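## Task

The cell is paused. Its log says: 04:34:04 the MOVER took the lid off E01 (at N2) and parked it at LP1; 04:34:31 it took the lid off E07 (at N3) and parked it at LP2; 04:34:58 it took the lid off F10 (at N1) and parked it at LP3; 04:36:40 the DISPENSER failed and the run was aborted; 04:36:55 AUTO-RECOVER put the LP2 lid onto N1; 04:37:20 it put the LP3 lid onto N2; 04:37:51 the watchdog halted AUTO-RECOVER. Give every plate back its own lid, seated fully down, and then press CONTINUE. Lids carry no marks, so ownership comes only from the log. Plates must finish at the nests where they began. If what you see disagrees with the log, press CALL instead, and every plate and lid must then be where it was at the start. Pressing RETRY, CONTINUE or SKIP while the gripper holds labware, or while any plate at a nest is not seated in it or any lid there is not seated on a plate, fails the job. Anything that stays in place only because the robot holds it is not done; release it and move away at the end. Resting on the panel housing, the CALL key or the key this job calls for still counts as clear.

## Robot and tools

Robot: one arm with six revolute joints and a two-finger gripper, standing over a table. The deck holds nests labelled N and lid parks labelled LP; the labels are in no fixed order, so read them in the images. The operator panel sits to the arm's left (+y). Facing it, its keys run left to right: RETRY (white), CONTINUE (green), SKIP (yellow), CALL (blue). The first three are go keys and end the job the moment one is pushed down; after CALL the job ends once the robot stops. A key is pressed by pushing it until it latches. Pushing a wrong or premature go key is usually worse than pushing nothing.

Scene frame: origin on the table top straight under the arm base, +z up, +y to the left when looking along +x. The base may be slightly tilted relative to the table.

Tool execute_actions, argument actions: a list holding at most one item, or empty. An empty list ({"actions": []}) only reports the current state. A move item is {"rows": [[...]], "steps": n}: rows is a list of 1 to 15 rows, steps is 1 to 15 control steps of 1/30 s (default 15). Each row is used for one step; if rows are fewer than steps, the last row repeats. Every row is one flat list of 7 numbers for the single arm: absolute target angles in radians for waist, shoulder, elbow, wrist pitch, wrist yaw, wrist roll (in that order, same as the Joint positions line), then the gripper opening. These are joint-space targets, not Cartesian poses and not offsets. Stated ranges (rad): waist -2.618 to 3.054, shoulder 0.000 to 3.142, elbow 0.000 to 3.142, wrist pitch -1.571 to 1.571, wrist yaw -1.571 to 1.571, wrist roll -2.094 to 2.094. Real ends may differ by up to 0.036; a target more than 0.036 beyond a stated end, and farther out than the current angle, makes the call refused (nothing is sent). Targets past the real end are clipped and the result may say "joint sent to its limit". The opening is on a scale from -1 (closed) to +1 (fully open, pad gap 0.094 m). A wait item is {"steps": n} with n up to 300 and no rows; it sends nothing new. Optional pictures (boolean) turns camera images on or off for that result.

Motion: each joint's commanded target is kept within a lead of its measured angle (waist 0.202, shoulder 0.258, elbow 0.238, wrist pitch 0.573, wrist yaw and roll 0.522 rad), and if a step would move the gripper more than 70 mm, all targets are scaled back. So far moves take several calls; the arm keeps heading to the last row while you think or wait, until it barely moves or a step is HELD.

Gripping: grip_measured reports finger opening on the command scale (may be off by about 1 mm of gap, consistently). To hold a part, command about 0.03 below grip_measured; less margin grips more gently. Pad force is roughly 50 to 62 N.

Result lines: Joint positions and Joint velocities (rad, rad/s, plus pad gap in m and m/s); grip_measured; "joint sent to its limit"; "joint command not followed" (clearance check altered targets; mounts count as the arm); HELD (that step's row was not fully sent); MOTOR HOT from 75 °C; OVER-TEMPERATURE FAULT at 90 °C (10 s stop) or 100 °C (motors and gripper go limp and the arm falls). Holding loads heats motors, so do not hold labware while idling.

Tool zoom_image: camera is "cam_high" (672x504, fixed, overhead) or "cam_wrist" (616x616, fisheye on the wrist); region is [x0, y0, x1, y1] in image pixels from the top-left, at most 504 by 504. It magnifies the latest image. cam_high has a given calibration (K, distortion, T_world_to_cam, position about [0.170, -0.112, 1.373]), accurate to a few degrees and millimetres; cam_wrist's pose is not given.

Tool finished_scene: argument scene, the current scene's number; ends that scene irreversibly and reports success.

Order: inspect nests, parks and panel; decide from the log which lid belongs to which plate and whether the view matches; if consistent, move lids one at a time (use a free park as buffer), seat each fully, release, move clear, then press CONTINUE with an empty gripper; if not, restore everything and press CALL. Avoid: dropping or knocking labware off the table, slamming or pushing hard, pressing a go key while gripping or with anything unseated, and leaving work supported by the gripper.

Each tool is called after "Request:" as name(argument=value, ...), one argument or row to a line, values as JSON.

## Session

Request:
execute_actions(
  actions=[],
)

Scene clock: 0.00 s of 9600.00 s.
grip_measured=+1.000
Joint positions: [-0.37   2.056  0.84   0.708  0.918  2.015  0.094]
Joint velocities: [ 0.002 -0.022  0.007 -0.037 -0.022  0.066  0.   ]

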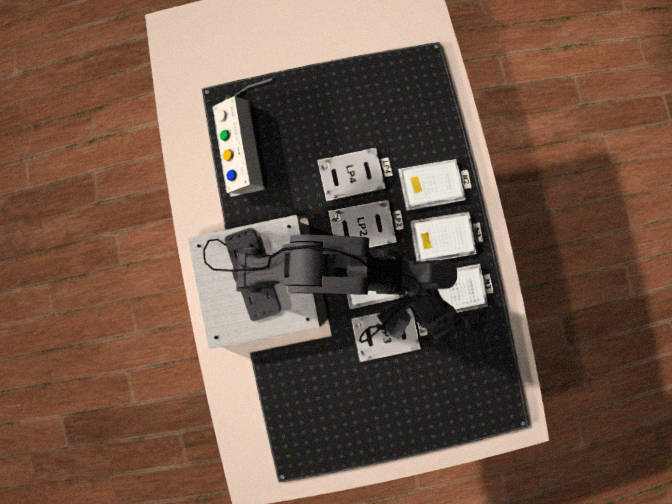

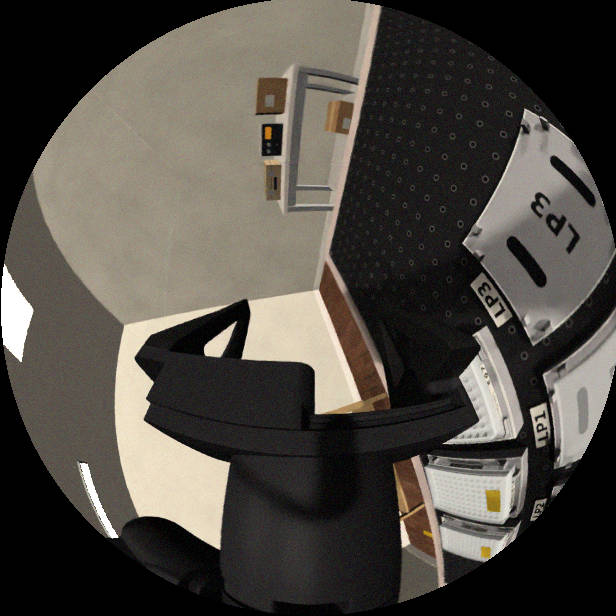

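Request:
zoom_image(
  camera="cam_high",
  region=[310, 140, 510, 370],
)

Request:
zoom_image(
  camera="cam_wrist",
  region=[410, 310, 616, 570],
)

Region (310, 140, 510, 370) of cam_high's 672x504 image, scaled by 2.191, with more detail than that image has; it fills the left 438 columns of this view, and the rest is white.

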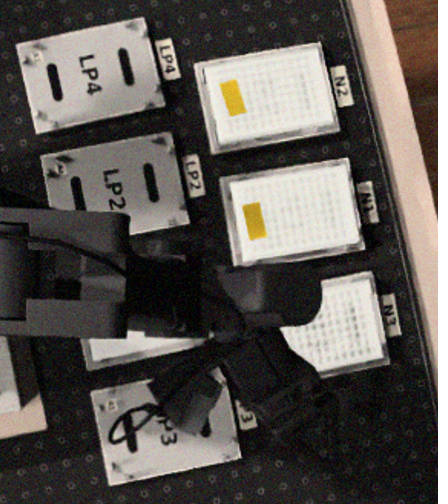

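Region (410, 310, 616, 570) of cam_wrist's 616x616 image, scaled by 1.938, with more detail than that image has; it fills the left 399 columns of this view, and the rest is white.

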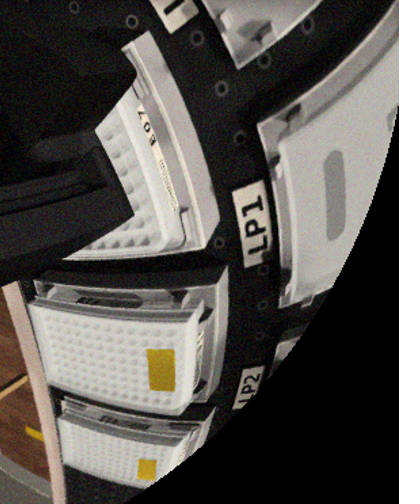

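Request:
zoom_image(
  camera="cam_wrist",
  region=[460, 340, 540, 440],
)

Request:
zoom_image(
  camera="cam_wrist",
  region=[420, 440, 540, 570],
)

Region (460, 340, 540, 440) of cam_wrist's 616x616 image, scaled by 5.040, with more detail than that image has; it fills the left 403 columns of this view, and the rest is white.

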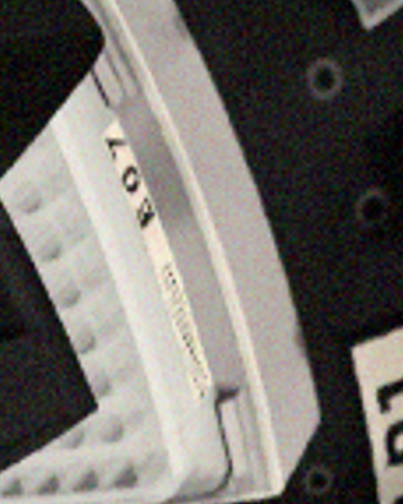

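Region (420, 440, 540, 570) of cam_wrist's 616x616 image, scaled by 3.877, with more detail than that image has; it fills the left 465 columns of this view, and the rest is white.

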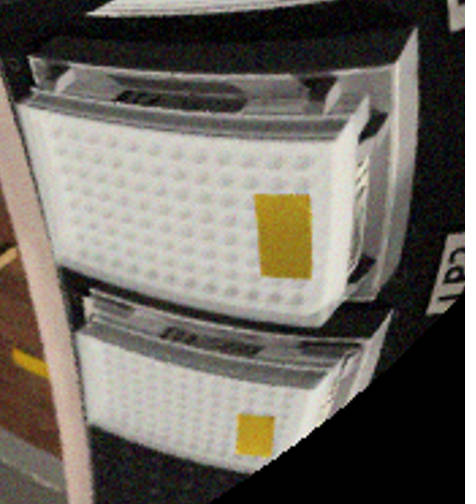

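Request:
execute_actions(
  actions=[
    {"rows": [[-0.3664,2.056,0.84,0.708,0.918,2.015,1.0],[-0.3561,2.056,0.84,0.708,0.918,2.015,1.0],[-0.3403,2.056,0.84,0.708,0.918,2.015,1.0],[-0.3198,2.056,0.84,0.708,0.918,2.015,1.0],[-0.2958,2.056,0.84,0.708,0.918,2.015,1.0],[-0.2693,2.056,0.84,0.708,0.918,2.015,1.0],[-0.2413,2.056,0.84,0.708,0.918,2.015,1.0],[-0.2127,2.056,0.84,0.708,0.918,2.015,1.0],[-0.1847,2.056,0.84,0.708,0.918,2.015,1.0],[-0.1582,2.056,0.84,0.708,0.918,2.015,1.0],[-0.1342,2.056,0.84,0.708,0.918,2.015,1.0],[-0.1137,2.056,0.84,0.708,0.918,2.015,1.0],[-0.0979,2.056,0.84,0.708,0.918,2.015,1.0],[-0.0876,2.056,0.84,0.708,0.918,2.015,1.0],[-0.084,2.056,0.84,0.708,0.918,2.015,1.0]], "steps": 15},
  ],
  pictures=false,
)

Request:
execute_actions(
  actions=[
    {"steps": 15},
  ],
)

Request:
zoom_image(
  camera="cam_wrist",
  region=[420, 300, 580, 500],
)

Scene clock: 14.13 s of 9600.00 s.
grip_measured=+1.000
Joint positions: [-0.091  2.056  0.84   0.708  0.911  2.017  0.094]
Joint velocities: [ 0.408 -0.002 -0.002 -0.051 -0.066 -0.007  0.   ]
Steps of this call (steps 1 to 90: nothing new was sent; then 10.63 s passed at rest; steps 91 to 105: all 15 steps of this action). Readings (joint positions):
91: [-0.370 2.056 0.840 0.708 0.918 2.015]
92: [-0.370 2.056 0.840 0.708 0.918 2.015]
94: [-0.361 2.056 0.840 0.708 0.918 2.016]
98: [-0.283 2.056 0.840 0.708 0.918 2.016]
105: the state above

Scene clock: 14.63 s of 9600.00 s.
grip_measured=+1.000
Joint positions: [-0.077  2.056  0.84   0.708  0.908  2.017  0.094]
Joint velocities: [ 0.032 -0.007  0.007  0.022  0.007  0.066  0.   ]
Steps of this call (steps 1 to 15: the robot went on to your last target). Readings (joint positions):
1: [-0.080 2.056 0.840 0.708 0.909 2.017]
2: [-0.075 2.056 0.840 0.708 0.908 2.017]
4: [-0.076 2.056 0.840 0.708 0.908 2.017]
8: [-0.077 2.056 0.840 0.708 0.908 2.017]
15: the state above

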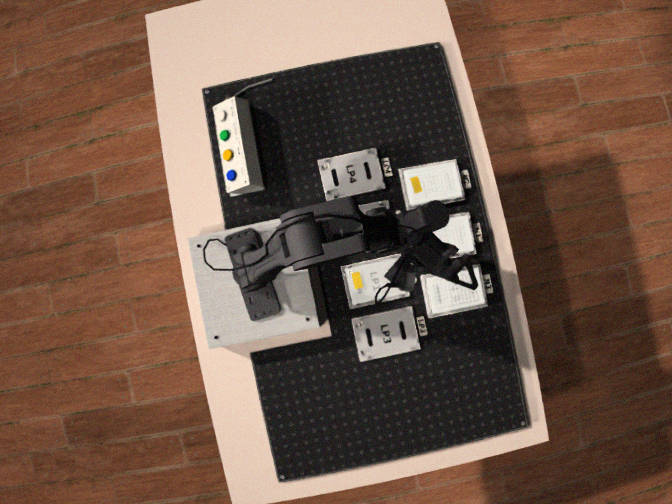

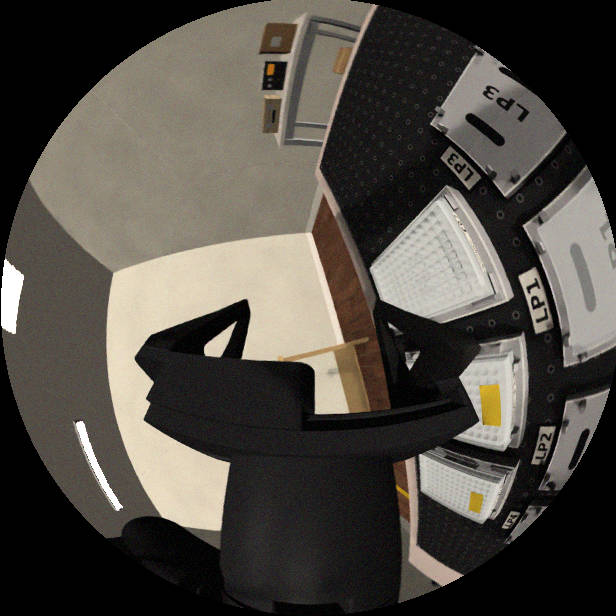

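Region (420, 300, 580, 500) of cam_wrist's 616x616 image, scaled by 2.520, with more detail than that image has; it fills the left 403 columns of this view, and the rest is white.

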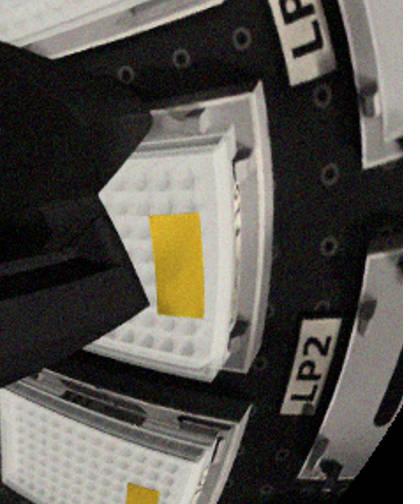

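Request:
execute_actions(
  actions=[
    {"rows": [[-0.0766,2.0395,0.8384,0.7090,0.9050,2.017,0.99],[-0.0753,2.0380,0.8339,0.7120,0.8963,2.017,0.97],[-0.0732,2.0355,0.8266,0.7167,0.8824,2.017,0.94],[-0.0703,2.0322,0.8167,0.7232,0.8635,2.017,0.90],[-0.0669,2.0281,0.8044,0.7311,0.8402,2.017,0.85],[-0.0628,2.0234,0.7901,0.7404,0.8128,2.017,0.79],[-0.0581,2.0179,0.7738,0.7510,0.7818,2.017,0.72],[-0.0530,2.0119,0.7558,0.7627,0.7475,2.017,0.65],[-0.0474,2.0054,0.7363,0.7754,0.7104,2.017,0.57],[-0.0415,1.9985,0.7155,0.7889,0.6707,2.017,0.48],[-0.0353,1.9912,0.6937,0.8031,0.6292,2.017,0.39],[-0.0288,1.9837,0.6710,0.8178,0.5859,2.017,0.30],[-0.0221,1.9759,0.6477,0.8330,0.5415,2.017,0.20],[-0.0153,1.9680,0.6240,0.8484,0.4962,2.017,0.10],[-0.0085,1.96,0.60,0.864,0.4505,2.017,0.0]], "steps": 15},
  ],
  pictures=false,
)

Request:
execute_actions(
  actions=[
    {"rows": [[-0.0017,1.9520,0.5760,0.8796,0.4048,2.017,-0.10],[0.0051,1.9441,0.5523,0.8950,0.3595,2.017,-0.20],[0.0118,1.9363,0.5290,0.9102,0.3151,2.017,-0.30],[0.0183,1.9288,0.5063,0.9249,0.2718,2.017,-0.39],[0.0245,1.9215,0.4845,0.9391,0.2303,2.017,-0.48],[0.0304,1.9146,0.4637,0.9526,0.1906,2.017,-0.57],[0.0360,1.9081,0.4442,0.9653,0.1535,2.017,-0.65],[0.0411,1.9021,0.4262,0.9770,0.1192,2.017,-0.72],[0.0458,1.8966,0.4099,0.9876,0.0882,2.017,-0.79],[0.0498,1.8919,0.3956,0.9969,0.0608,2.017,-0.85],[0.0533,1.8878,0.3833,1.0048,0.0375,2.017,-0.90],[0.0562,1.8845,0.3734,1.0113,0.0186,2.017,-0.94],[0.0583,1.8820,0.3661,1.0160,0.0046,2.017,-0.97],[0.0595,1.8805,0.3616,1.0190,-0.0040,2.017,-0.99],[0.06,1.88,0.36,1.02,-0.007,2.017,-1.0]], "steps": 15},
  ],
  pictures=false,
)

Request:
execute_actions(
  actions=[
    {"steps": 20},
  ],
)

Scene clock: 73.57 s of 9600.00 s.
grip_measured=+0.049
Joint positions: [-0.029  2.004  0.652  0.801  0.613  2.019  0.049]
Joint velocities: [ 0.203 -0.252 -0.676  0.447 -1.062 -0.007 -0.095]
Steps of this call (steps 1 to 15: the robot went on to your last target; steps 16 to 90: nothing new was sent; then 55.43 s passed at rest; steps 91 to 105: all 15 steps of this action). Readings (joint positions):
91: [-0.077 2.056 0.840 0.708 0.908 2.017]
92: [-0.077 2.056 0.840 0.708 0.906 2.017]
94: [-0.077 2.056 0.839 0.710 0.894 2.018]
98: [-0.072 2.051 0.801 0.733 0.834 2.018]
105: the state above

Scene clock: 74.07 s of 9600.00 s.
grip_measured=-0.984
Joint positions: [0.052 1.911 0.377 0.976 0.073 2.019 0.001]
Joint velocities: [ 0.046 -0.061 -0.149  0.154 -0.462 -0.051 -0.007]
Steps of this call (steps 1 to 15: all 15 steps of this action). Readings (joint positions):
1: [-0.021 1.995 0.628 0.814 0.573 2.019]
2: [-0.014 1.987 0.604 0.828 0.532 2.019]
4: [-0.000 1.971 0.557 0.855 0.448 2.019]
8: [0.025 1.942 0.470 0.909 0.284 2.019]
15: the state above

Scene clock: 74.73 s of 9600.00 s.
grip_measured=-0.986
Joint positions: [ 0.053  1.908  0.372  1.006 -0.003  2.019  0.001]
Joint velocities: [-0.007 -0.012  0.002 -0.022  0.081 -0.007 -0.   ]
Steps of this call (steps 1 to 20: the robot went on to your last target). Readings (joint positions):
1: [0.052 1.910 0.373 0.981 0.057 2.019]
2: [0.053 1.909 0.372 0.985 0.044 2.019]
4: [0.053 1.909 0.372 0.992 0.026 2.019]
8: [0.053 1.908 0.372 1.002 0.008 2.019]
20: the state above

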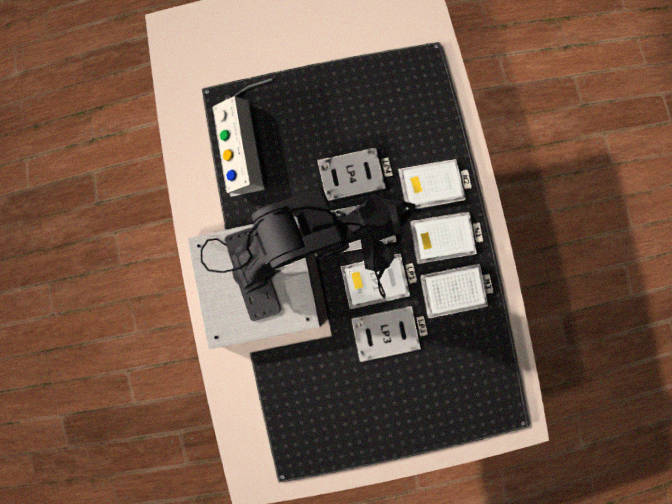

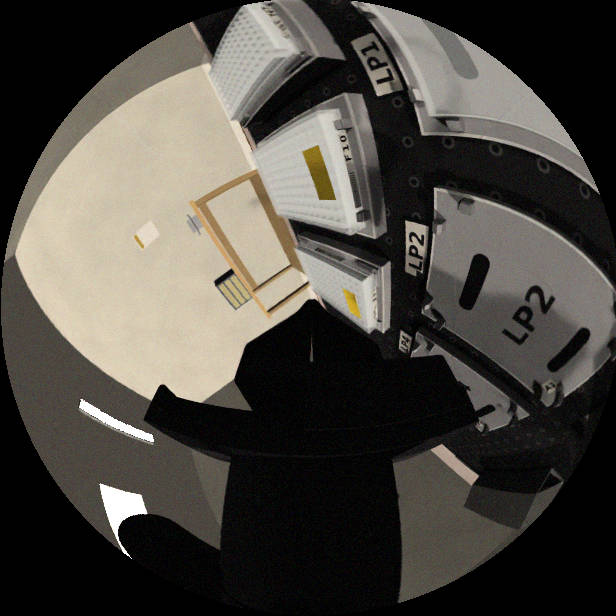

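Request:
zoom_image(
  camera="cam_wrist",
  region=[300, 90, 420, 240],
)

Request:
zoom_image(
  camera="cam_wrist",
  region=[330, 250, 410, 340],
)

Region (300, 90, 420, 240) of cam_wrist's 616x616 image, scaled by 3.360, with more detail than that image has; it fills the left 403 columns of this view, and the rest is white.

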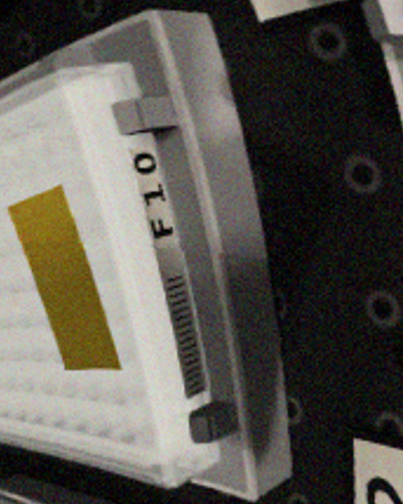

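Region (330, 250, 410, 340) of cam_wrist's 616x616 image, scaled by 5.600, with more detail than that image has.

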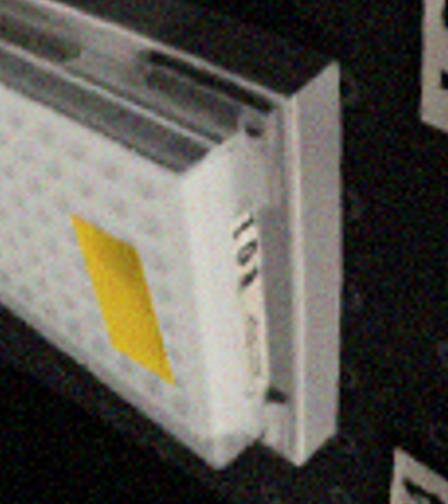

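Request:
execute_actions(
  actions=[
    {"rows": [[0.062,1.88,0.36,1.02,-0.007,2.017,-1.0],[0.073,1.88,0.36,1.02,-0.007,2.017,-1.0],[0.089,1.88,0.36,1.02,-0.007,2.017,-1.0],[0.109,1.88,0.36,1.02,-0.007,2.017,-1.0],[0.133,1.88,0.36,1.02,-0.007,2.017,-1.0],[0.159,1.88,0.36,1.02,-0.007,2.017,-1.0],[0.186,1.88,0.36,1.02,-0.007,2.017,-1.0],[0.214,1.88,0.36,1.02,-0.007,2.017,-1.0],[0.241,1.88,0.36,1.02,-0.007,2.017,-1.0],[0.267,1.88,0.36,1.02,-0.007,2.017,-1.0],[0.291,1.88,0.36,1.02,-0.007,2.017,-1.0],[0.311,1.88,0.36,1.02,-0.007,2.017,-1.0],[0.326,1.88,0.36,1.02,-0.007,2.017,-1.0],[0.336,1.88,0.36,1.02,-0.007,2.017,-1.0],[0.34,1.88,0.36,1.02,-0.007,2.017,-1.0]], "steps": 15},
  ],
  pictures=false,
)

Request:
execute_actions(
  actions=[
    {"steps": 15},
  ],
)

Request:
zoom_image(
  camera="cam_wrist",
  region=[280, 80, 440, 280],
)

Scene clock: 79.57 s of 9600.00 s.
grip_measured=-0.986
Joint positions: [ 0.324  1.908  0.372  1.008 -0.01   2.019  0.001]
Joint velocities: [ 0.339 -0.017  0.002 -0.007 -0.051  0.022  0.   ]
Steps of this call (steps 1 to 15: the robot went on to your last target; steps 16 to 90: nothing new was sent; then 1.33 s passed at rest; steps 91 to 105: all 15 steps of this action). Readings (joint positions):
91: [0.053 1.908 0.372 1.006 -0.003 2.019]
92: [0.054 1.908 0.372 1.006 -0.003 2.019]
94: [0.069 1.908 0.372 1.006 -0.003 2.019]
98: [0.157 1.908 0.372 1.007 -0.003 2.019]
105: the state above

Scene clock: 80.07 s of 9600.00 s.
grip_measured=-0.986
Joint positions: [ 0.337  1.908  0.372  1.008 -0.011  2.019  0.001]
Joint velocities: [ 0.002 -0.022 -0.002  0.022  0.051  0.007  0.001]
Steps of this call (steps 1 to 15: the robot went on to your last target). Readings (joint positions):
1: [0.333 1.908 0.372 1.008 -0.011 2.019]
2: [0.337 1.908 0.372 1.008 -0.011 2.019]
4: [0.337 1.908 0.372 1.008 -0.011 2.019]
8: [0.337 1.908 0.372 1.008 -0.011 2.019]
15: the state above

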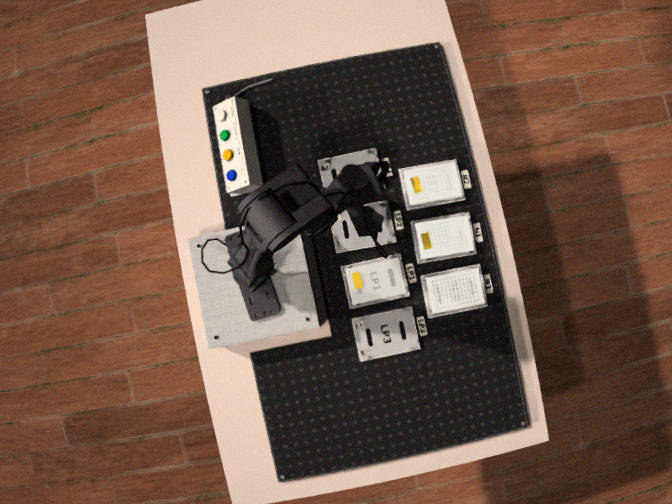

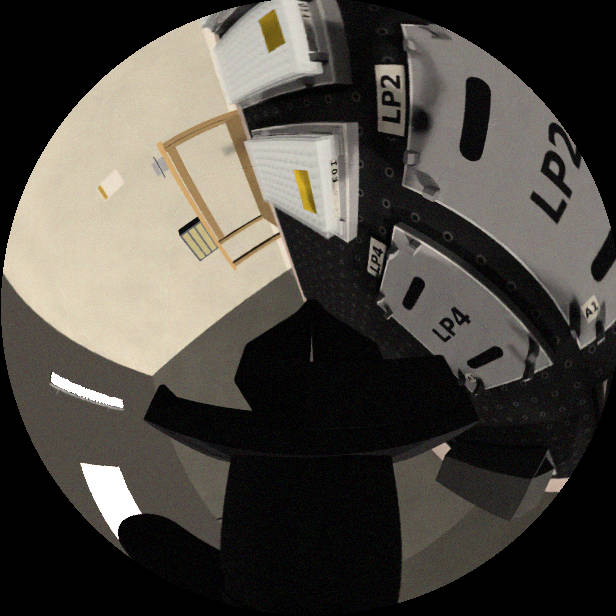

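Region (280, 80, 440, 280) of cam_wrist's 616x616 image, scaled by 2.520, with more detail than that image has; it fills the left 403 columns of this view, and the rest is white.

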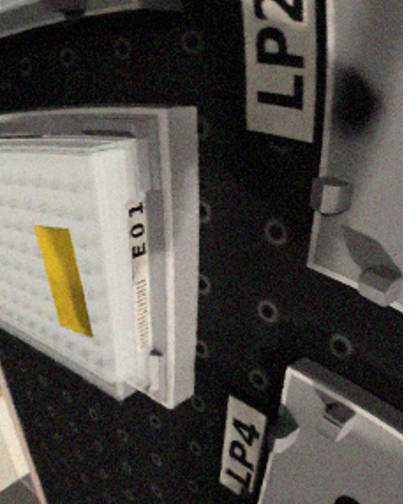

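Request:
zoom_image(
  camera="cam_high",
  region=[330, 140, 510, 340],
)

Region (330, 140, 510, 340) of cam_high's 672x504 image, scaled by 2.520, with more detail than that image has; it fills the left 454 columns of this view, and the rest is white.

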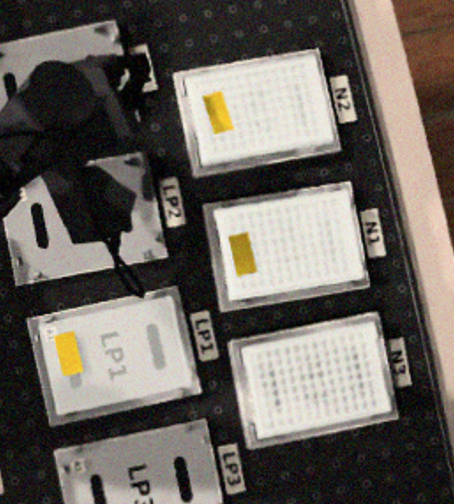

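Request:
execute_actions(
  actions=[
    {"rows": [[0.337,1.908,0.387,0.998,-0.010,2.017,-1.0],[0.335,1.908,0.393,0.993,-0.010,2.013,-1.0],[0.334,1.908,0.404,0.985,-0.010,2.005,-1.0],[0.331,1.908,0.418,0.974,-0.010,1.994,-1.0],[0.328,1.908,0.436,0.959,-0.010,1.980,-1.0],[0.324,1.908,0.457,0.942,-0.009,1.964,-1.0],[0.319,1.908,0.481,0.922,-0.009,1.945,-1.0],[0.314,1.908,0.508,0.899,-0.009,1.923,-1.0],[0.308,1.908,0.539,0.874,-0.009,1.899,-1.0],[0.301,1.908,0.571,0.846,-0.008,1.873,-1.0],[0.294,1.908,0.607,0.816,-0.008,1.844,-1.0],[0.287,1.908,0.644,0.784,-0.008,1.813,-1.0],[0.279,1.908,0.684,0.749,-0.007,1.781,-1.0],[0.271,1.908,0.725,0.713,-0.007,1.747,-1.0],[0.262,1.912,0.768,0.675,-0.006,1.710,-1.0]], "steps": 15},
  ],
  pictures=false,
)

Request:
execute_actions(
  actions=[
    {"rows": [[0.252,1.919,0.812,0.635,-0.006,1.672,-0.93],[0.243,1.920,0.858,0.594,-0.005,1.633,-0.87],[0.233,1.923,0.905,0.551,-0.005,1.592,-0.80],[0.223,1.927,0.953,0.506,-0.004,1.550,-0.73],[0.212,1.933,1.001,0.461,-0.003,1.507,-0.67],[0.201,1.939,1.050,0.414,-0.003,1.462,-0.60],[0.190,1.946,1.099,0.366,-0.002,1.417,-0.53],[0.179,1.953,1.148,0.317,-0.001,1.371,-0.47],[0.167,1.962,1.197,0.268,0.0,1.323,-0.40],[0.156,1.972,1.246,0.218,0.0,1.276,-0.33],[0.144,1.982,1.294,0.167,0.001,1.227,-0.27],[0.132,1.992,1.342,0.115,0.002,1.179,-0.20],[0.120,2.004,1.389,0.064,0.003,1.130,-0.13],[0.108,2.016,1.435,0.012,0.003,1.080,-0.07],[0.096,2.028,1.479,-0.040,0.004,1.031,0.0]], "steps": 15},
  ],
  pictures=false,
)

Request:
execute_actions(
  actions=[
    {"rows": [[0.084,2.041,1.522,-0.092,0.005,0.982,0.07],[0.072,2.054,1.563,-0.144,0.006,0.932,0.13],[0.060,2.067,1.603,-0.195,0.006,0.883,0.20],[0.048,2.081,1.640,-0.247,0.007,0.835,0.27],[0.036,2.095,1.676,-0.298,0.008,0.786,0.33],[0.025,2.109,1.708,-0.348,0.008,0.739,0.40],[0.013,2.123,1.739,-0.397,0.009,0.691,0.47],[0.002,2.137,1.766,-0.446,0.010,0.645,0.53],[-0.009,2.151,1.790,-0.494,0.011,0.600,0.60],[-0.020,2.165,1.811,-0.541,0.011,0.555,0.67],[-0.031,2.179,1.829,-0.586,0.012,0.512,0.73],[-0.041,2.193,1.843,-0.631,0.013,0.470,0.80],[-0.051,2.206,1.854,-0.674,0.013,0.429,0.87],[-0.060,2.219,1.860,-0.715,0.014,0.390,0.93],[-0.070,2.232,1.862,-0.755,0.014,0.352,1.0]], "steps": 15},
  ],
  pictures=false,
)

Request:
execute_actions(
  actions=[
    {"rows": [[-0.079,2.244,1.862,-0.793,0.015,0.315,1.0],[-0.087,2.256,1.862,-0.829,0.015,0.281,1.0],[-0.095,2.268,1.862,-0.864,0.016,0.249,1.0],[-0.102,2.278,1.862,-0.896,0.016,0.218,1.0],[-0.109,2.288,1.862,-0.926,0.017,0.189,1.0],[-0.116,2.298,1.862,-0.954,0.017,0.163,1.0],[-0.122,2.307,1.862,-0.979,0.018,0.139,1.0],[-0.127,2.314,1.862,-1.002,0.018,0.117,1.0],[-0.132,2.321,1.862,-1.022,0.018,0.098,1.0],[-0.136,2.327,1.862,-1.039,0.018,0.082,1.0],[-0.139,2.333,1.862,-1.054,0.019,0.068,1.0],[-0.142,2.337,1.862,-1.065,0.019,0.057,1.0],[-0.143,2.340,1.862,-1.073,0.019,0.049,1.0],[-0.145,2.341,1.862,-1.078,0.019,0.045,1.0],[-0.145,2.342,1.862,-1.080,0.019,0.043,1.0]], "steps": 15},
  ],
  pictures=false,
)

Request:
execute_actions(
  actions=[
    {"steps": 25},
  ],
)

Request:
zoom_image(
  camera="cam_wrist",
  region=[210, 190, 410, 370],
)

Scene clock: 118.37 s of 9600.00 s.
grip_measured=-0.986
Joint positions: [ 0.287  1.908  0.674  0.804 -0.011  1.841  0.001]
Joint velocities: [-0.222  0.002  1.175 -0.886 -0.022 -0.711 -0.   ]
Steps of this call (steps 1 to 15: the robot went on to your last target; steps 16 to 90: nothing new was sent; then 34.80 s passed at rest; steps 91 to 105: all 15 steps of this action). Readings (joint positions):
91: [0.337 1.908 0.372 1.008 -0.011 2.019]
92: [0.337 1.908 0.372 1.008 -0.011 2.019]
94: [0.337 1.908 0.377 1.001 -0.011 2.017]
98: [0.332 1.908 0.437 0.957 -0.011 1.986]
105: the state above

Scene clock: 118.87 s of 9600.00 s.
grip_measured=-0.033
Joint positions: [ 0.126  1.997  1.384  0.19  -0.01   1.243  0.045]
Joint velocities: [-0.339  0.325  1.316 -1.414 -0.051 -1.267  0.064]
Steps of this call (steps 1 to 15: all 15 steps of this action). Readings (joint positions):
1: [0.278 1.908 0.716 0.773 -0.011 1.812]
2: [0.269 1.908 0.759 0.740 -0.011 1.780]
4: [0.250 1.909 0.851 0.670 -0.011 1.712]
8: [0.208 1.930 1.047 0.514 -0.011 1.557]
15: the state above

Scene clock: 119.37 s of 9600.00 s.
grip_measured=+0.975
Joint positions: [-0.048  2.192  1.833 -0.535  0.003  0.539  0.093]
Joint velocities: [-0.291  0.383  0.203 -1.311 -0.051 -1.194  0.073]
Steps of this call (steps 1 to 15: all 15 steps of this action). Readings (joint positions):
1: [0.114 2.009 1.429 0.141 -0.009 1.195]
2: [0.102 2.021 1.473 0.092 -0.008 1.147]
4: [0.078 2.046 1.556 -0.008 -0.007 1.050]
8: [0.030 2.098 1.698 -0.206 -0.004 0.856]
15: the state above

Scene clock: 119.87 s of 9600.00 s.
grip_measured=+1.000
Joint positions: [-0.139  2.344  1.839 -1.02   0.012  0.102  0.094]
Joint velocities: [-0.037  0.007 -0.007 -0.403  0.022 -0.403  0.   ]
Steps of this call (steps 1 to 15: all 15 steps of this action). Readings (joint positions):
1: [-0.057 2.205 1.838 -0.578 0.003 0.497]
2: [-0.067 2.218 1.839 -0.621 0.004 0.457]
4: [-0.084 2.246 1.839 -0.705 0.006 0.380]
8: [-0.112 2.304 1.839 -0.856 0.008 0.248]
15: the state above

Scene clock: 120.70 s of 9600.00 s.
grip_measured=+1.000
Joint positions: [-0.14   2.344  1.839 -1.067  0.012  0.049  0.094]
Joint velocities: [-0.007  0.002  0.012 -0.037  0.037  0.066  0.   ]
Steps of this call (steps 1 to 25: the robot went on to your last target). Readings (joint positions):
1: [-0.140 2.344 1.839 -1.031 0.012 0.091]
2: [-0.140 2.344 1.839 -1.039 0.012 0.083]
4: [-0.140 2.344 1.839 -1.050 0.012 0.071]
8: [-0.140 2.344 1.839 -1.061 0.012 0.058]
25: the state above

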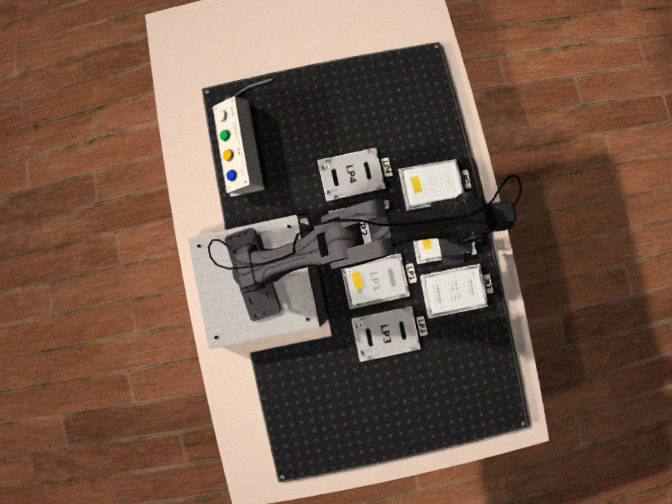

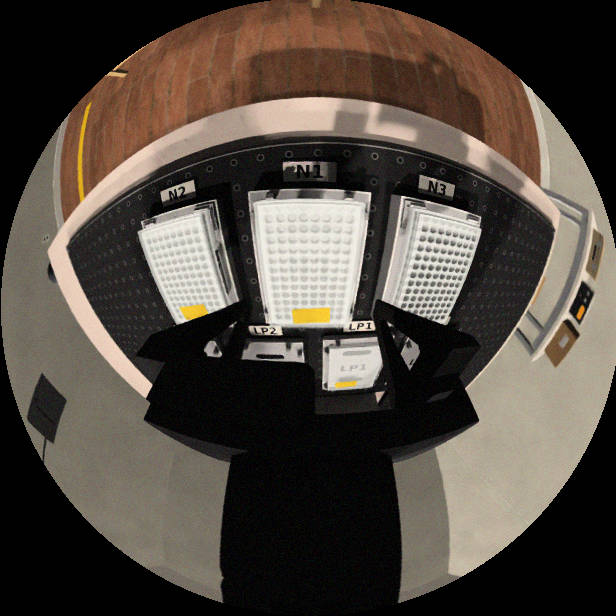

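Region (210, 190, 410, 370) of cam_wrist's 616x616 image, scaled by 2.520, with more detail than that image has; it fills the top 454 rows of this view, and the rest is white.

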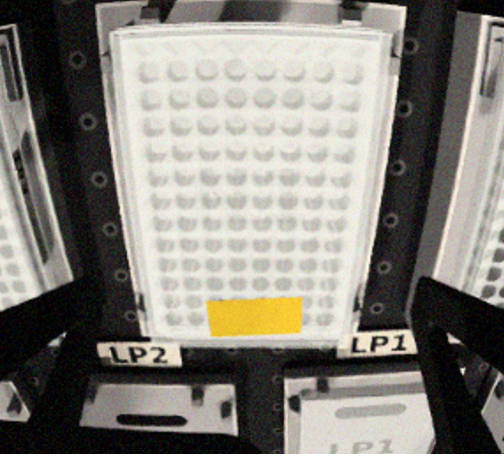

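Request:
execute_actions(
  actions=[],
)

Scene clock: 129.93 s of 9600.00 s.
grip_measured=+1.000
Joint positions: [-0.14   2.344  1.839 -1.067  0.012  0.049  0.094]
Joint velocities: [-0.002  0.002 -0.007  0.007 -0.007 -0.022  0.   ]
Steps of this call (steps 1 to 15: the robot went on to your last target; steps 16 to 90: nothing new was sent; then 6.23 s passed at rest). Readings (joint positions):
1: [-0.140 2.344 1.839 -1.067 0.012 0.049]
2: [-0.140 2.344 1.839 -1.067 0.012 0.049]
4: [-0.140 2.344 1.839 -1.067 0.012 0.049]
8: [-0.140 2.344 1.839 -1.067 0.012 0.049]
90: the state above
The arm was judged still, so your last target was given up. Only a new action makes it travel on or press farther. Fingers that are still opening or closing keep moving.

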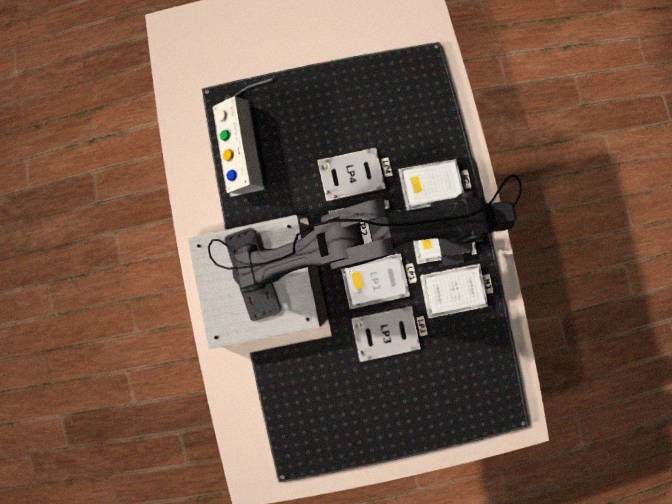

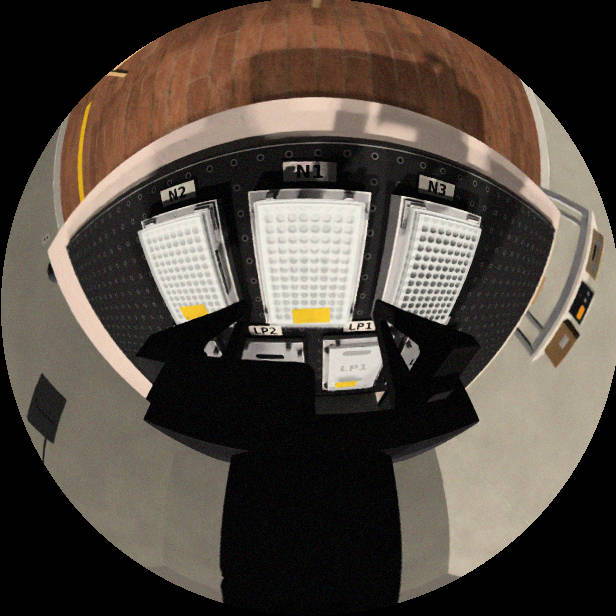

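Request:
execute_actions(
  actions=[
    {"rows": [[-0.14,2.3441,1.8389,-1.0667,0.0119,0.049,1],[-0.14,2.3444,1.8384,-1.0658,0.0118,0.049,1],[-0.14,2.3448,1.8377,-1.0645,0.0115,0.049,1],[-0.14,2.3454,1.8368,-1.0626,0.0112,0.049,1],[-0.14,2.3461,1.8357,-1.0603,0.0107,0.049,1],[-0.14,2.3470,1.8343,-1.0576,0.0102,0.049,1],[-0.14,2.3480,1.8328,-1.0546,0.0097,0.049,1],[-0.14,2.3491,1.8311,-1.0512,0.0090,0.049,1],[-0.14,2.3503,1.8293,-1.0476,0.0083,0.049,1],[-0.14,2.3515,1.8273,-1.0437,0.0076,0.049,1],[-0.14,2.3528,1.8253,-1.0396,0.0068,0.049,1],[-0.14,2.3542,1.8232,-1.0353,0.0060,0.049,1],[-0.14,2.3556,1.8210,-1.0309,0.0052,0.049,1],[-0.14,2.3571,1.8188,-1.0265,0.0044,0.049,1],[-0.14,2.3585,1.8165,-1.0220,0.0035,0.049,1]], "steps": 15},
  ],
  pictures=false,
)

Request:
execute_actions(
  actions=[
    {"rows": [[-0.14,2.3600,1.8143,-1.0175,0.0027,0.049,1],[-0.14,2.3614,1.8120,-1.0131,0.0018,0.049,1],[-0.14,2.3628,1.8098,-1.0087,0.0010,0.049,1],[-0.14,2.3642,1.8077,-1.0044,0.0002,0.049,1],[-0.14,2.3655,1.8057,-1.0003,-0.0006,0.049,1],[-0.14,2.3667,1.8037,-0.9964,-0.0013,0.049,1],[-0.14,2.3679,1.8019,-0.9928,-0.0020,0.049,1],[-0.14,2.3690,1.8002,-0.9894,-0.0027,0.049,1],[-0.14,2.3700,1.7987,-0.9864,-0.0032,0.049,1],[-0.14,2.3709,1.7973,-0.9837,-0.0037,0.049,1],[-0.14,2.3716,1.7962,-0.9814,-0.0042,0.049,1],[-0.14,2.3722,1.7953,-0.9795,-0.0045,0.049,1],[-0.14,2.3726,1.7946,-0.9782,-0.0048,0.049,1],[-0.14,2.3729,1.7941,-0.9773,-0.005,0.049,1],[-0.14,2.373,1.794,-0.977,-0.005,0.049,1]], "steps": 15},
  ],
  pictures=false,
)

Request:
execute_actions(
  actions=[
    {"steps": 15},
  ],
)

Request:
zoom_image(
  camera="cam_wrist",
  region=[210, 190, 410, 370],
)

Scene clock: 145.97 s of 9600.00 s.
grip_measured=+1.000
Joint positions: [-0.14   2.344  1.833 -1.052  0.012  0.049  0.094]
Joint velocities: [ 0.002  0.007 -0.11   0.081 -0.007  0.095  0.   ]
Steps of this call (steps 1 to 90: nothing new was sent; then 12.53 s passed at rest; steps 91 to 105: all 15 steps of this action). Readings (joint positions):
91: [-0.140 2.344 1.839 -1.067 0.012 0.049]
92: [-0.140 2.344 1.839 -1.067 0.012 0.049]
94: [-0.140 2.344 1.839 -1.067 0.012 0.049]
98: [-0.140 2.344 1.839 -1.067 0.012 0.049]
105: the state above

Scene clock: 146.47 s of 9600.00 s.
grip_measured=+1.000
Joint positions: [-0.14   2.369  1.802 -1.004  0.003  0.049  0.094]
Joint velocities: [-0.017 -0.002 -0.027  0.081  0.007  0.007  0.   ]
Steps of this call (steps 1 to 15: all 15 steps of this action). Readings (joint positions):
1: [-0.140 2.344 1.829 -1.049 0.011 0.049]
2: [-0.140 2.344 1.826 -1.045 0.011 0.049]
4: [-0.140 2.348 1.821 -1.039 0.010 0.049]
8: [-0.140 2.358 1.813 -1.022 0.007 0.049]
15: the state above

Scene clock: 146.97 s of 9600.00 s.
grip_measured=+1.000
Joint positions: [-0.14   2.369  1.802 -0.995  0.002  0.049  0.094]
Joint velocities: [ 0.012  0.002  0.007 -0.051  0.066 -0.022  0.   ]
Steps of this call (steps 1 to 15: the robot went on to your last target). Readings (joint positions):
1: [-0.140 2.369 1.802 -1.002 0.003 0.049]
2: [-0.140 2.369 1.802 -1.001 0.003 0.049]
4: [-0.140 2.369 1.802 -0.998 0.002 0.049]
8: [-0.140 2.369 1.802 -0.996 0.002 0.049]
15: the state above
The arm was judged still, so your last target was given up. Only a new action makes it travel on or press farther. Fingers that are still opening or closing keep moving.

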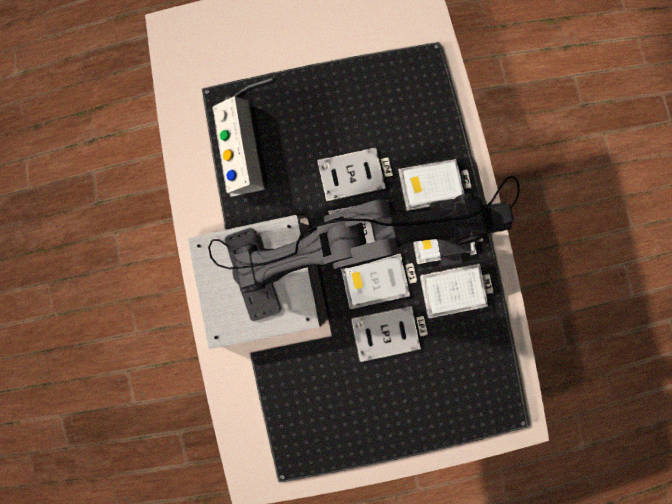

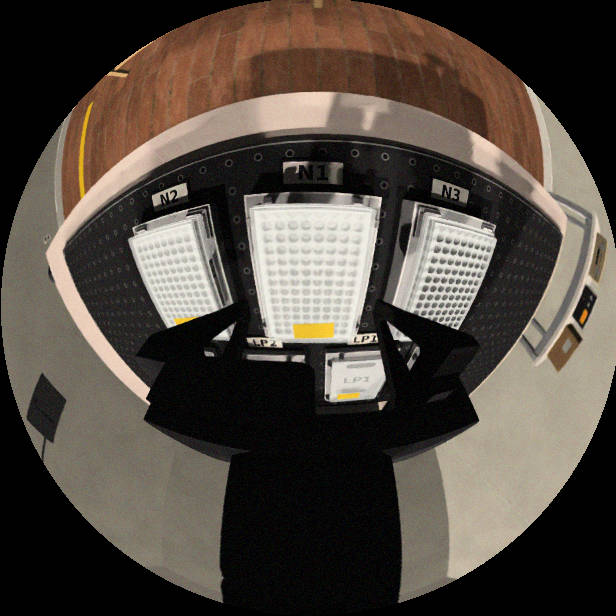

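Region (210, 190, 410, 370) of cam_wrist's 616x616 image, scaled by 2.520, with more detail than that image has; it fills the top 454 rows of this view, and the rest is white.

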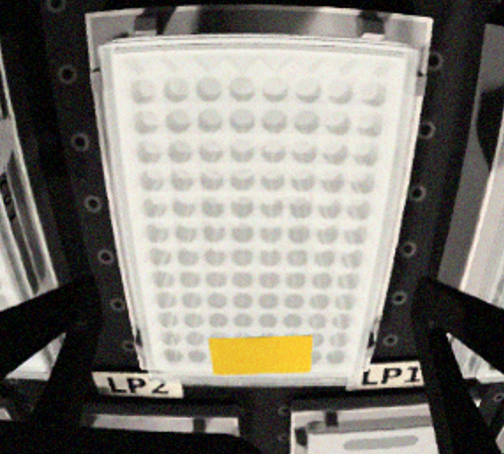

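Request:
execute_actions(
  actions=[
    {"rows": [[-0.14,2.3691,1.8019,-0.9948,0.002,0.049,1],[-0.14,2.3693,1.8015,-0.9941,0.002,0.0492,1],[-0.14,2.3697,1.8010,-0.9931,0.002,0.0494,1],[-0.14,2.3703,1.8003,-0.9917,0.002,0.0497,1],[-0.14,2.3709,1.7994,-0.9900,0.002,0.0501,1],[-0.14,2.3717,1.7984,-0.9880,0.002,0.0506,1],[-0.14,2.3726,1.7972,-0.9858,0.002,0.0511,1],[-0.14,2.3736,1.7959,-0.9833,0.002,0.0516,1],[-0.14,2.3746,1.7944,-0.9805,0.002,0.0522,1],[-0.14,2.3757,1.7929,-0.9776,0.002,0.0529,1],[-0.14,2.3769,1.7913,-0.9746,0.002,0.0536,1],[-0.14,2.3782,1.7897,-0.9714,0.002,0.0543,1],[-0.14,2.3794,1.7880,-0.9681,0.002,0.0550,1],[-0.14,2.3807,1.7863,-0.9649,0.002,0.0558,1],[-0.14,2.3820,1.7845,-0.9615,0.002,0.0565,1]], "steps": 15},
  ],
  pictures=false,
)

Request:
execute_actions(
  actions=[
    {"rows": [[-0.14,2.3833,1.7828,-0.9582,0.002,0.0573,1],[-0.14,2.3846,1.7810,-0.9549,0.002,0.0580,1],[-0.14,2.3858,1.7793,-0.9516,0.002,0.0587,1],[-0.14,2.3871,1.7777,-0.9484,0.002,0.0594,1],[-0.14,2.3883,1.7761,-0.9454,0.002,0.0601,1],[-0.14,2.3894,1.7746,-0.9425,0.002,0.0608,1],[-0.14,2.3905,1.7731,-0.9397,0.002,0.0614,1],[-0.14,2.3914,1.7718,-0.9372,0.002,0.0619,1],[-0.14,2.3923,1.7706,-0.9350,0.002,0.0624,1],[-0.14,2.3931,1.7696,-0.9330,0.002,0.0629,1],[-0.14,2.3937,1.7687,-0.9313,0.002,0.0633,1],[-0.14,2.3943,1.7680,-0.9299,0.002,0.0636,1],[-0.14,2.3947,1.7675,-0.9289,0.002,0.0638,1],[-0.14,2.3949,1.7671,-0.9282,0.002,0.064,1],[-0.14,2.395,1.767,-0.928,0.002,0.064,1]], "steps": 15},
  ],
  pictures=false,
)

Request:
execute_actions(
  actions=[
    {"steps": 15},
  ],
)

Request:
zoom_image(
  camera="cam_wrist",
  region=[210, 190, 410, 370],
)

Scene clock: 165.90 s of 9600.00 s.
grip_measured=+1.000
Joint positions: [-0.14   2.369  1.802 -0.989  0.002  0.049  0.094]
Joint velocities: [ 0.007  0.002 -0.007  0.081 -0.066 -0.007  0.   ]
Steps of this call (steps 1 to 90: nothing new was sent; then 15.43 s passed at rest; steps 91 to 105: all 15 steps of this action). Readings (joint positions):
91: [-0.140 2.369 1.802 -0.995 0.002 0.049]
92: [-0.140 2.369 1.802 -0.995 0.002 0.049]
94: [-0.140 2.369 1.802 -0.995 0.002 0.049]
98: [-0.140 2.369 1.802 -0.995 0.002 0.049]
105: the state above

Scene clock: 166.40 s of 9600.00 s.
grip_measured=+1.000
Joint positions: [-0.14   2.391  1.775 -0.953  0.002  0.056  0.094]
Joint velocities: [ 0.002  0.017 -0.017 -0.007 -0.007 -0.066  0.   ]
Steps of this call (steps 1 to 15: all 15 steps of this action). Readings (joint positions):
1: [-0.140 2.369 1.801 -0.986 0.002 0.050]
2: [-0.140 2.369 1.798 -0.982 0.002 0.050]
4: [-0.140 2.370 1.793 -0.977 0.002 0.051]
8: [-0.140 2.380 1.784 -0.966 0.002 0.053]
15: the state above

Scene clock: 166.90 s of 9600.00 s.
grip_measured=+1.000
Joint positions: [-0.14   2.391  1.775 -0.946  0.002  0.058  0.094]
Joint velocities: [-0.022 -0.017 -0.022  0.037 -0.037  0.007  0.   ]
Steps of this call (steps 1 to 15: the robot went on to your last target). Readings (joint positions):
1: [-0.140 2.391 1.775 -0.952 0.002 0.057]
2: [-0.140 2.391 1.775 -0.951 0.002 0.057]
4: [-0.140 2.391 1.775 -0.948 0.002 0.057]
8: [-0.140 2.391 1.775 -0.947 0.002 0.058]
15: the state above
The arm was judged still, so your last target was given up. Only a new action makes it travel on or press farther. Fingers that are still opening or closing keep moving.

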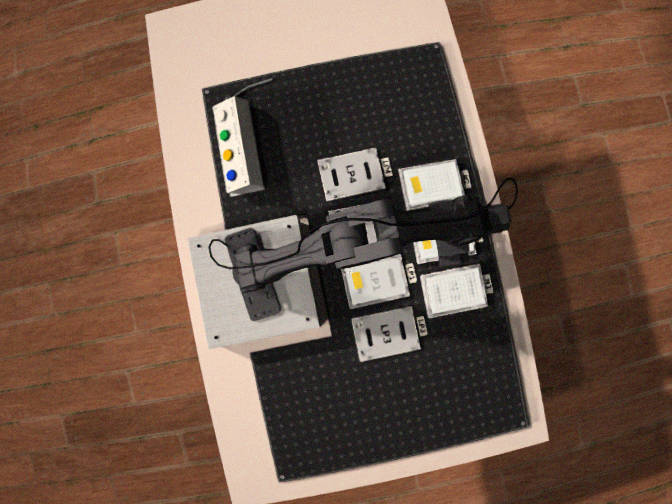

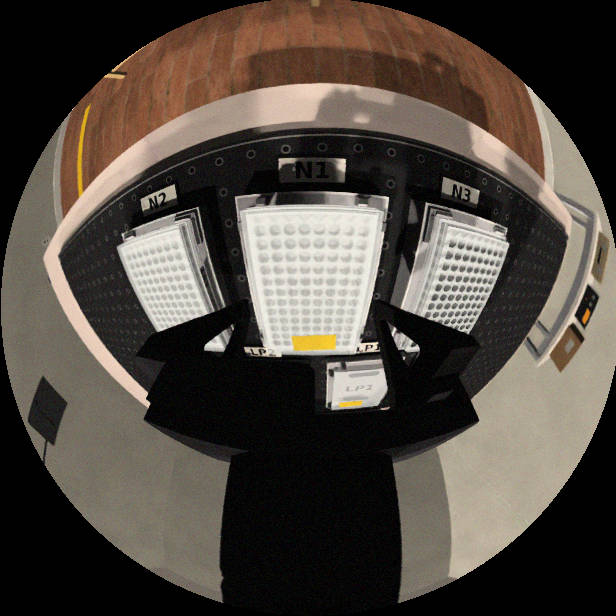

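Region (210, 190, 410, 370) of cam_wrist's 616x616 image, scaled by 2.520, with more detail than that image has; it fills the top 454 rows of this view, and the rest is white.

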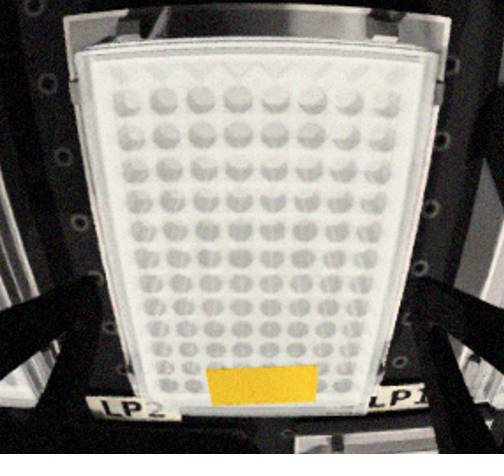

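Request:
execute_actions(
  actions=[
    {"rows": [[-0.14,2.397,1.775,-0.940,0.002,0.058,1],[-0.14,2.400,1.775,-0.936,0.002,0.058,1],[-0.14,2.403,1.775,-0.933,0.002,0.058,1],[-0.14,2.405,1.775,-0.930,0.002,0.058,1],[-0.14,2.407,1.775,-0.928,0.002,0.058,1],[-0.14,2.408,1.775,-0.926,0.002,0.058,1],[-0.14,2.409,1.775,-0.924,0.002,0.058,1],[-0.14,2.410,1.775,-0.922,0.002,0.058,1],[-0.14,2.411,1.775,-0.9205,0.002,0.058,1],[-0.14,2.4115,1.775,-0.919,0.002,0.058,1],[-0.14,2.412,1.775,-0.918,0.002,0.058,1],[-0.14,2.4125,1.775,-0.917,0.002,0.058,1],[-0.14,2.413,1.775,-0.9165,0.002,0.058,1],[-0.14,2.413,1.775,-0.916,0.002,0.058,1],[-0.14,2.413,1.775,-0.916,0.002,0.058,1]], "steps": 15},
  ],
  pictures=false,
)

Request:
execute_actions(
  actions=[
    {"steps": 15},
  ],
)

Request:
zoom_image(
  camera="cam_wrist",
  region=[210, 190, 410, 370],
)

Scene clock: 178.20 s of 9600.00 s.
grip_measured=+1.000
Joint positions: [-0.14   2.408  1.775 -0.937  0.002  0.058  0.094]
Joint velocities: [ 0.012  0.037 -0.007  0.007 -0.066 -0.007  0.   ]
Steps of this call (steps 1 to 90: nothing new was sent; then 7.80 s passed at rest; steps 91 to 105: all 15 steps of this action). Readings (joint positions):
91: [-0.140 2.391 1.775 -0.946 0.002 0.058]
92: [-0.140 2.391 1.775 -0.946 0.002 0.058]
94: [-0.140 2.391 1.775 -0.946 0.002 0.058]
98: [-0.140 2.392 1.775 -0.944 0.002 0.058]
105: the state above

Scene clock: 178.70 s of 9600.00 s.
grip_measured=+1.000
Joint positions: [-0.14   2.409  1.775 -0.934  0.002  0.058  0.094]
Joint velocities: [-0.007  0.002 -0.002  0.022 -0.022  0.007  0.   ]
Steps of this call (steps 1 to 15: the robot went on to your last target). Readings (joint positions):
1: [-0.140 2.409 1.775 -0.936 0.002 0.058]
2: [-0.140 2.409 1.775 -0.936 0.002 0.058]
4: [-0.140 2.409 1.775 -0.936 0.002 0.058]
8: [-0.140 2.409 1.775 -0.935 0.002 0.058]
15: the state above
The arm was judged still, so your last target was given up. Only a new action makes it travel on or press farther. Fingers that are still opening or closing keep moving.

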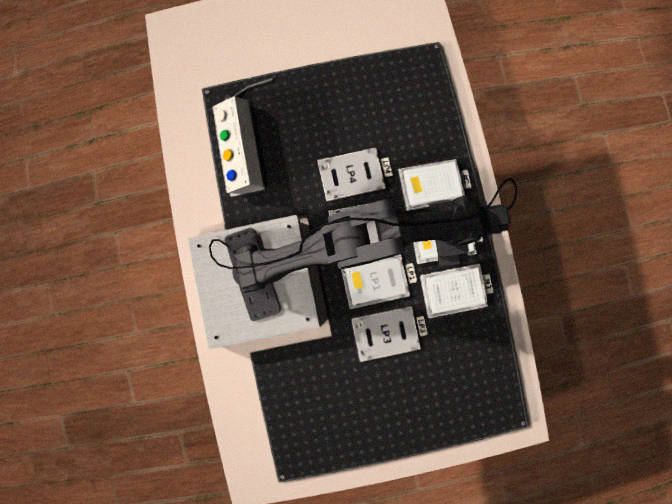

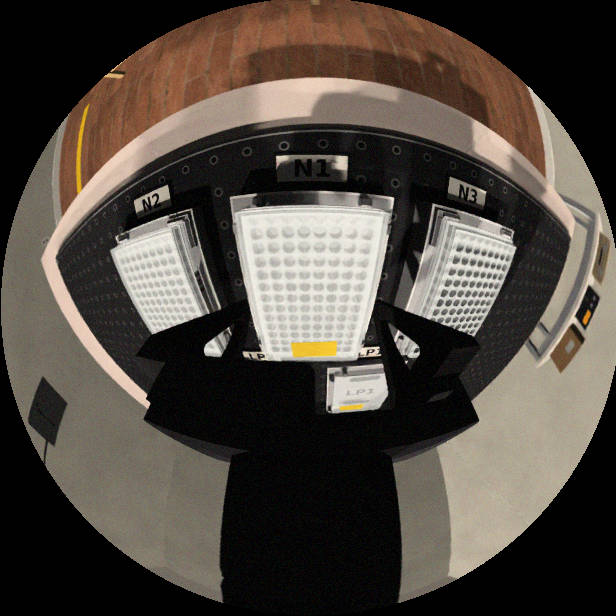

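Region (210, 190, 410, 370) of cam_wrist's 616x616 image, scaled by 2.520, with more detail than that image has; it fills the top 454 rows of this view, and the rest is white.

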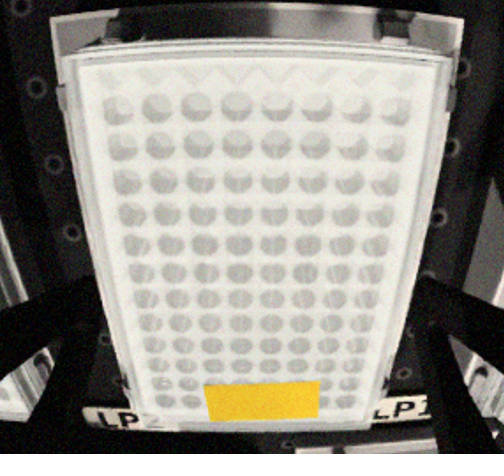

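Request:
execute_actions(
  actions=[
    {"rows": [[-0.14,2.409,1.775,-0.934,0.002,0.058,0.96],[-0.14,2.409,1.775,-0.934,0.002,0.058,0.93],[-0.14,2.409,1.775,-0.934,0.002,0.058,0.90],[-0.14,2.409,1.775,-0.934,0.002,0.058,0.88],[-0.14,2.409,1.775,-0.934,0.002,0.058,0.86],[-0.14,2.409,1.775,-0.934,0.002,0.058,0.84],[-0.14,2.409,1.775,-0.934,0.002,0.058,0.825],[-0.14,2.409,1.775,-0.934,0.002,0.058,0.81],[-0.14,2.409,1.775,-0.934,0.002,0.058,0.80],[-0.14,2.409,1.775,-0.934,0.002,0.058,0.79],[-0.14,2.409,1.775,-0.934,0.002,0.058,0.78],[-0.14,2.409,1.775,-0.934,0.002,0.058,0.772],[-0.14,2.409,1.775,-0.934,0.002,0.058,0.765],[-0.14,2.409,1.775,-0.934,0.002,0.058,0.76],[-0.14,2.409,1.775,-0.934,0.002,0.058,0.755]], "steps": 15},
  ],
  pictures=false,
)

Request:
execute_actions(
  actions=[
    {"steps": 10},
  ],
  pictures=false,
)

Scene clock: 184.77 s of 9600.00 s.
grip_measured=+0.776
Joint positions: [-0.14   2.409  1.775 -0.934  0.002  0.058  0.083]
Joint velocities: [ 0.007  0.007 -0.012 -0.037  0.007 -0.007  0.001]
Steps of this call (steps 1 to 90: nothing new was sent; then 2.57 s passed at rest; steps 91 to 105: all 15 steps of this action). Readings (joint positions):
91: [-0.140 2.409 1.775 -0.934 0.002 0.058]
92: [-0.140 2.409 1.775 -0.934 0.002 0.058]
94: [-0.140 2.409 1.775 -0.934 0.002 0.058]
98: [-0.140 2.409 1.775 -0.934 0.002 0.058]
105: the state above

Scene clock: 185.10 s of 9600.00 s.
grip_measured=+0.776
Joint positions: [-0.14   2.409  1.775 -0.934  0.002  0.058  0.083]
Joint velocities: [-0.002 -0.002  0.007 -0.051 -0.051 -0.007 -0.002]
Steps of this call (steps 1 to 10: the robot went on to your last target). Readings (joint positions):
1: [-0.140 2.409 1.775 -0.934 0.002 0.058]
2: [-0.140 2.409 1.775 -0.934 0.002 0.058]
4: [-0.140 2.409 1.775 -0.934 0.002 0.058]
8: [-0.140 2.409 1.775 -0.934 0.002 0.058]
10: the state above


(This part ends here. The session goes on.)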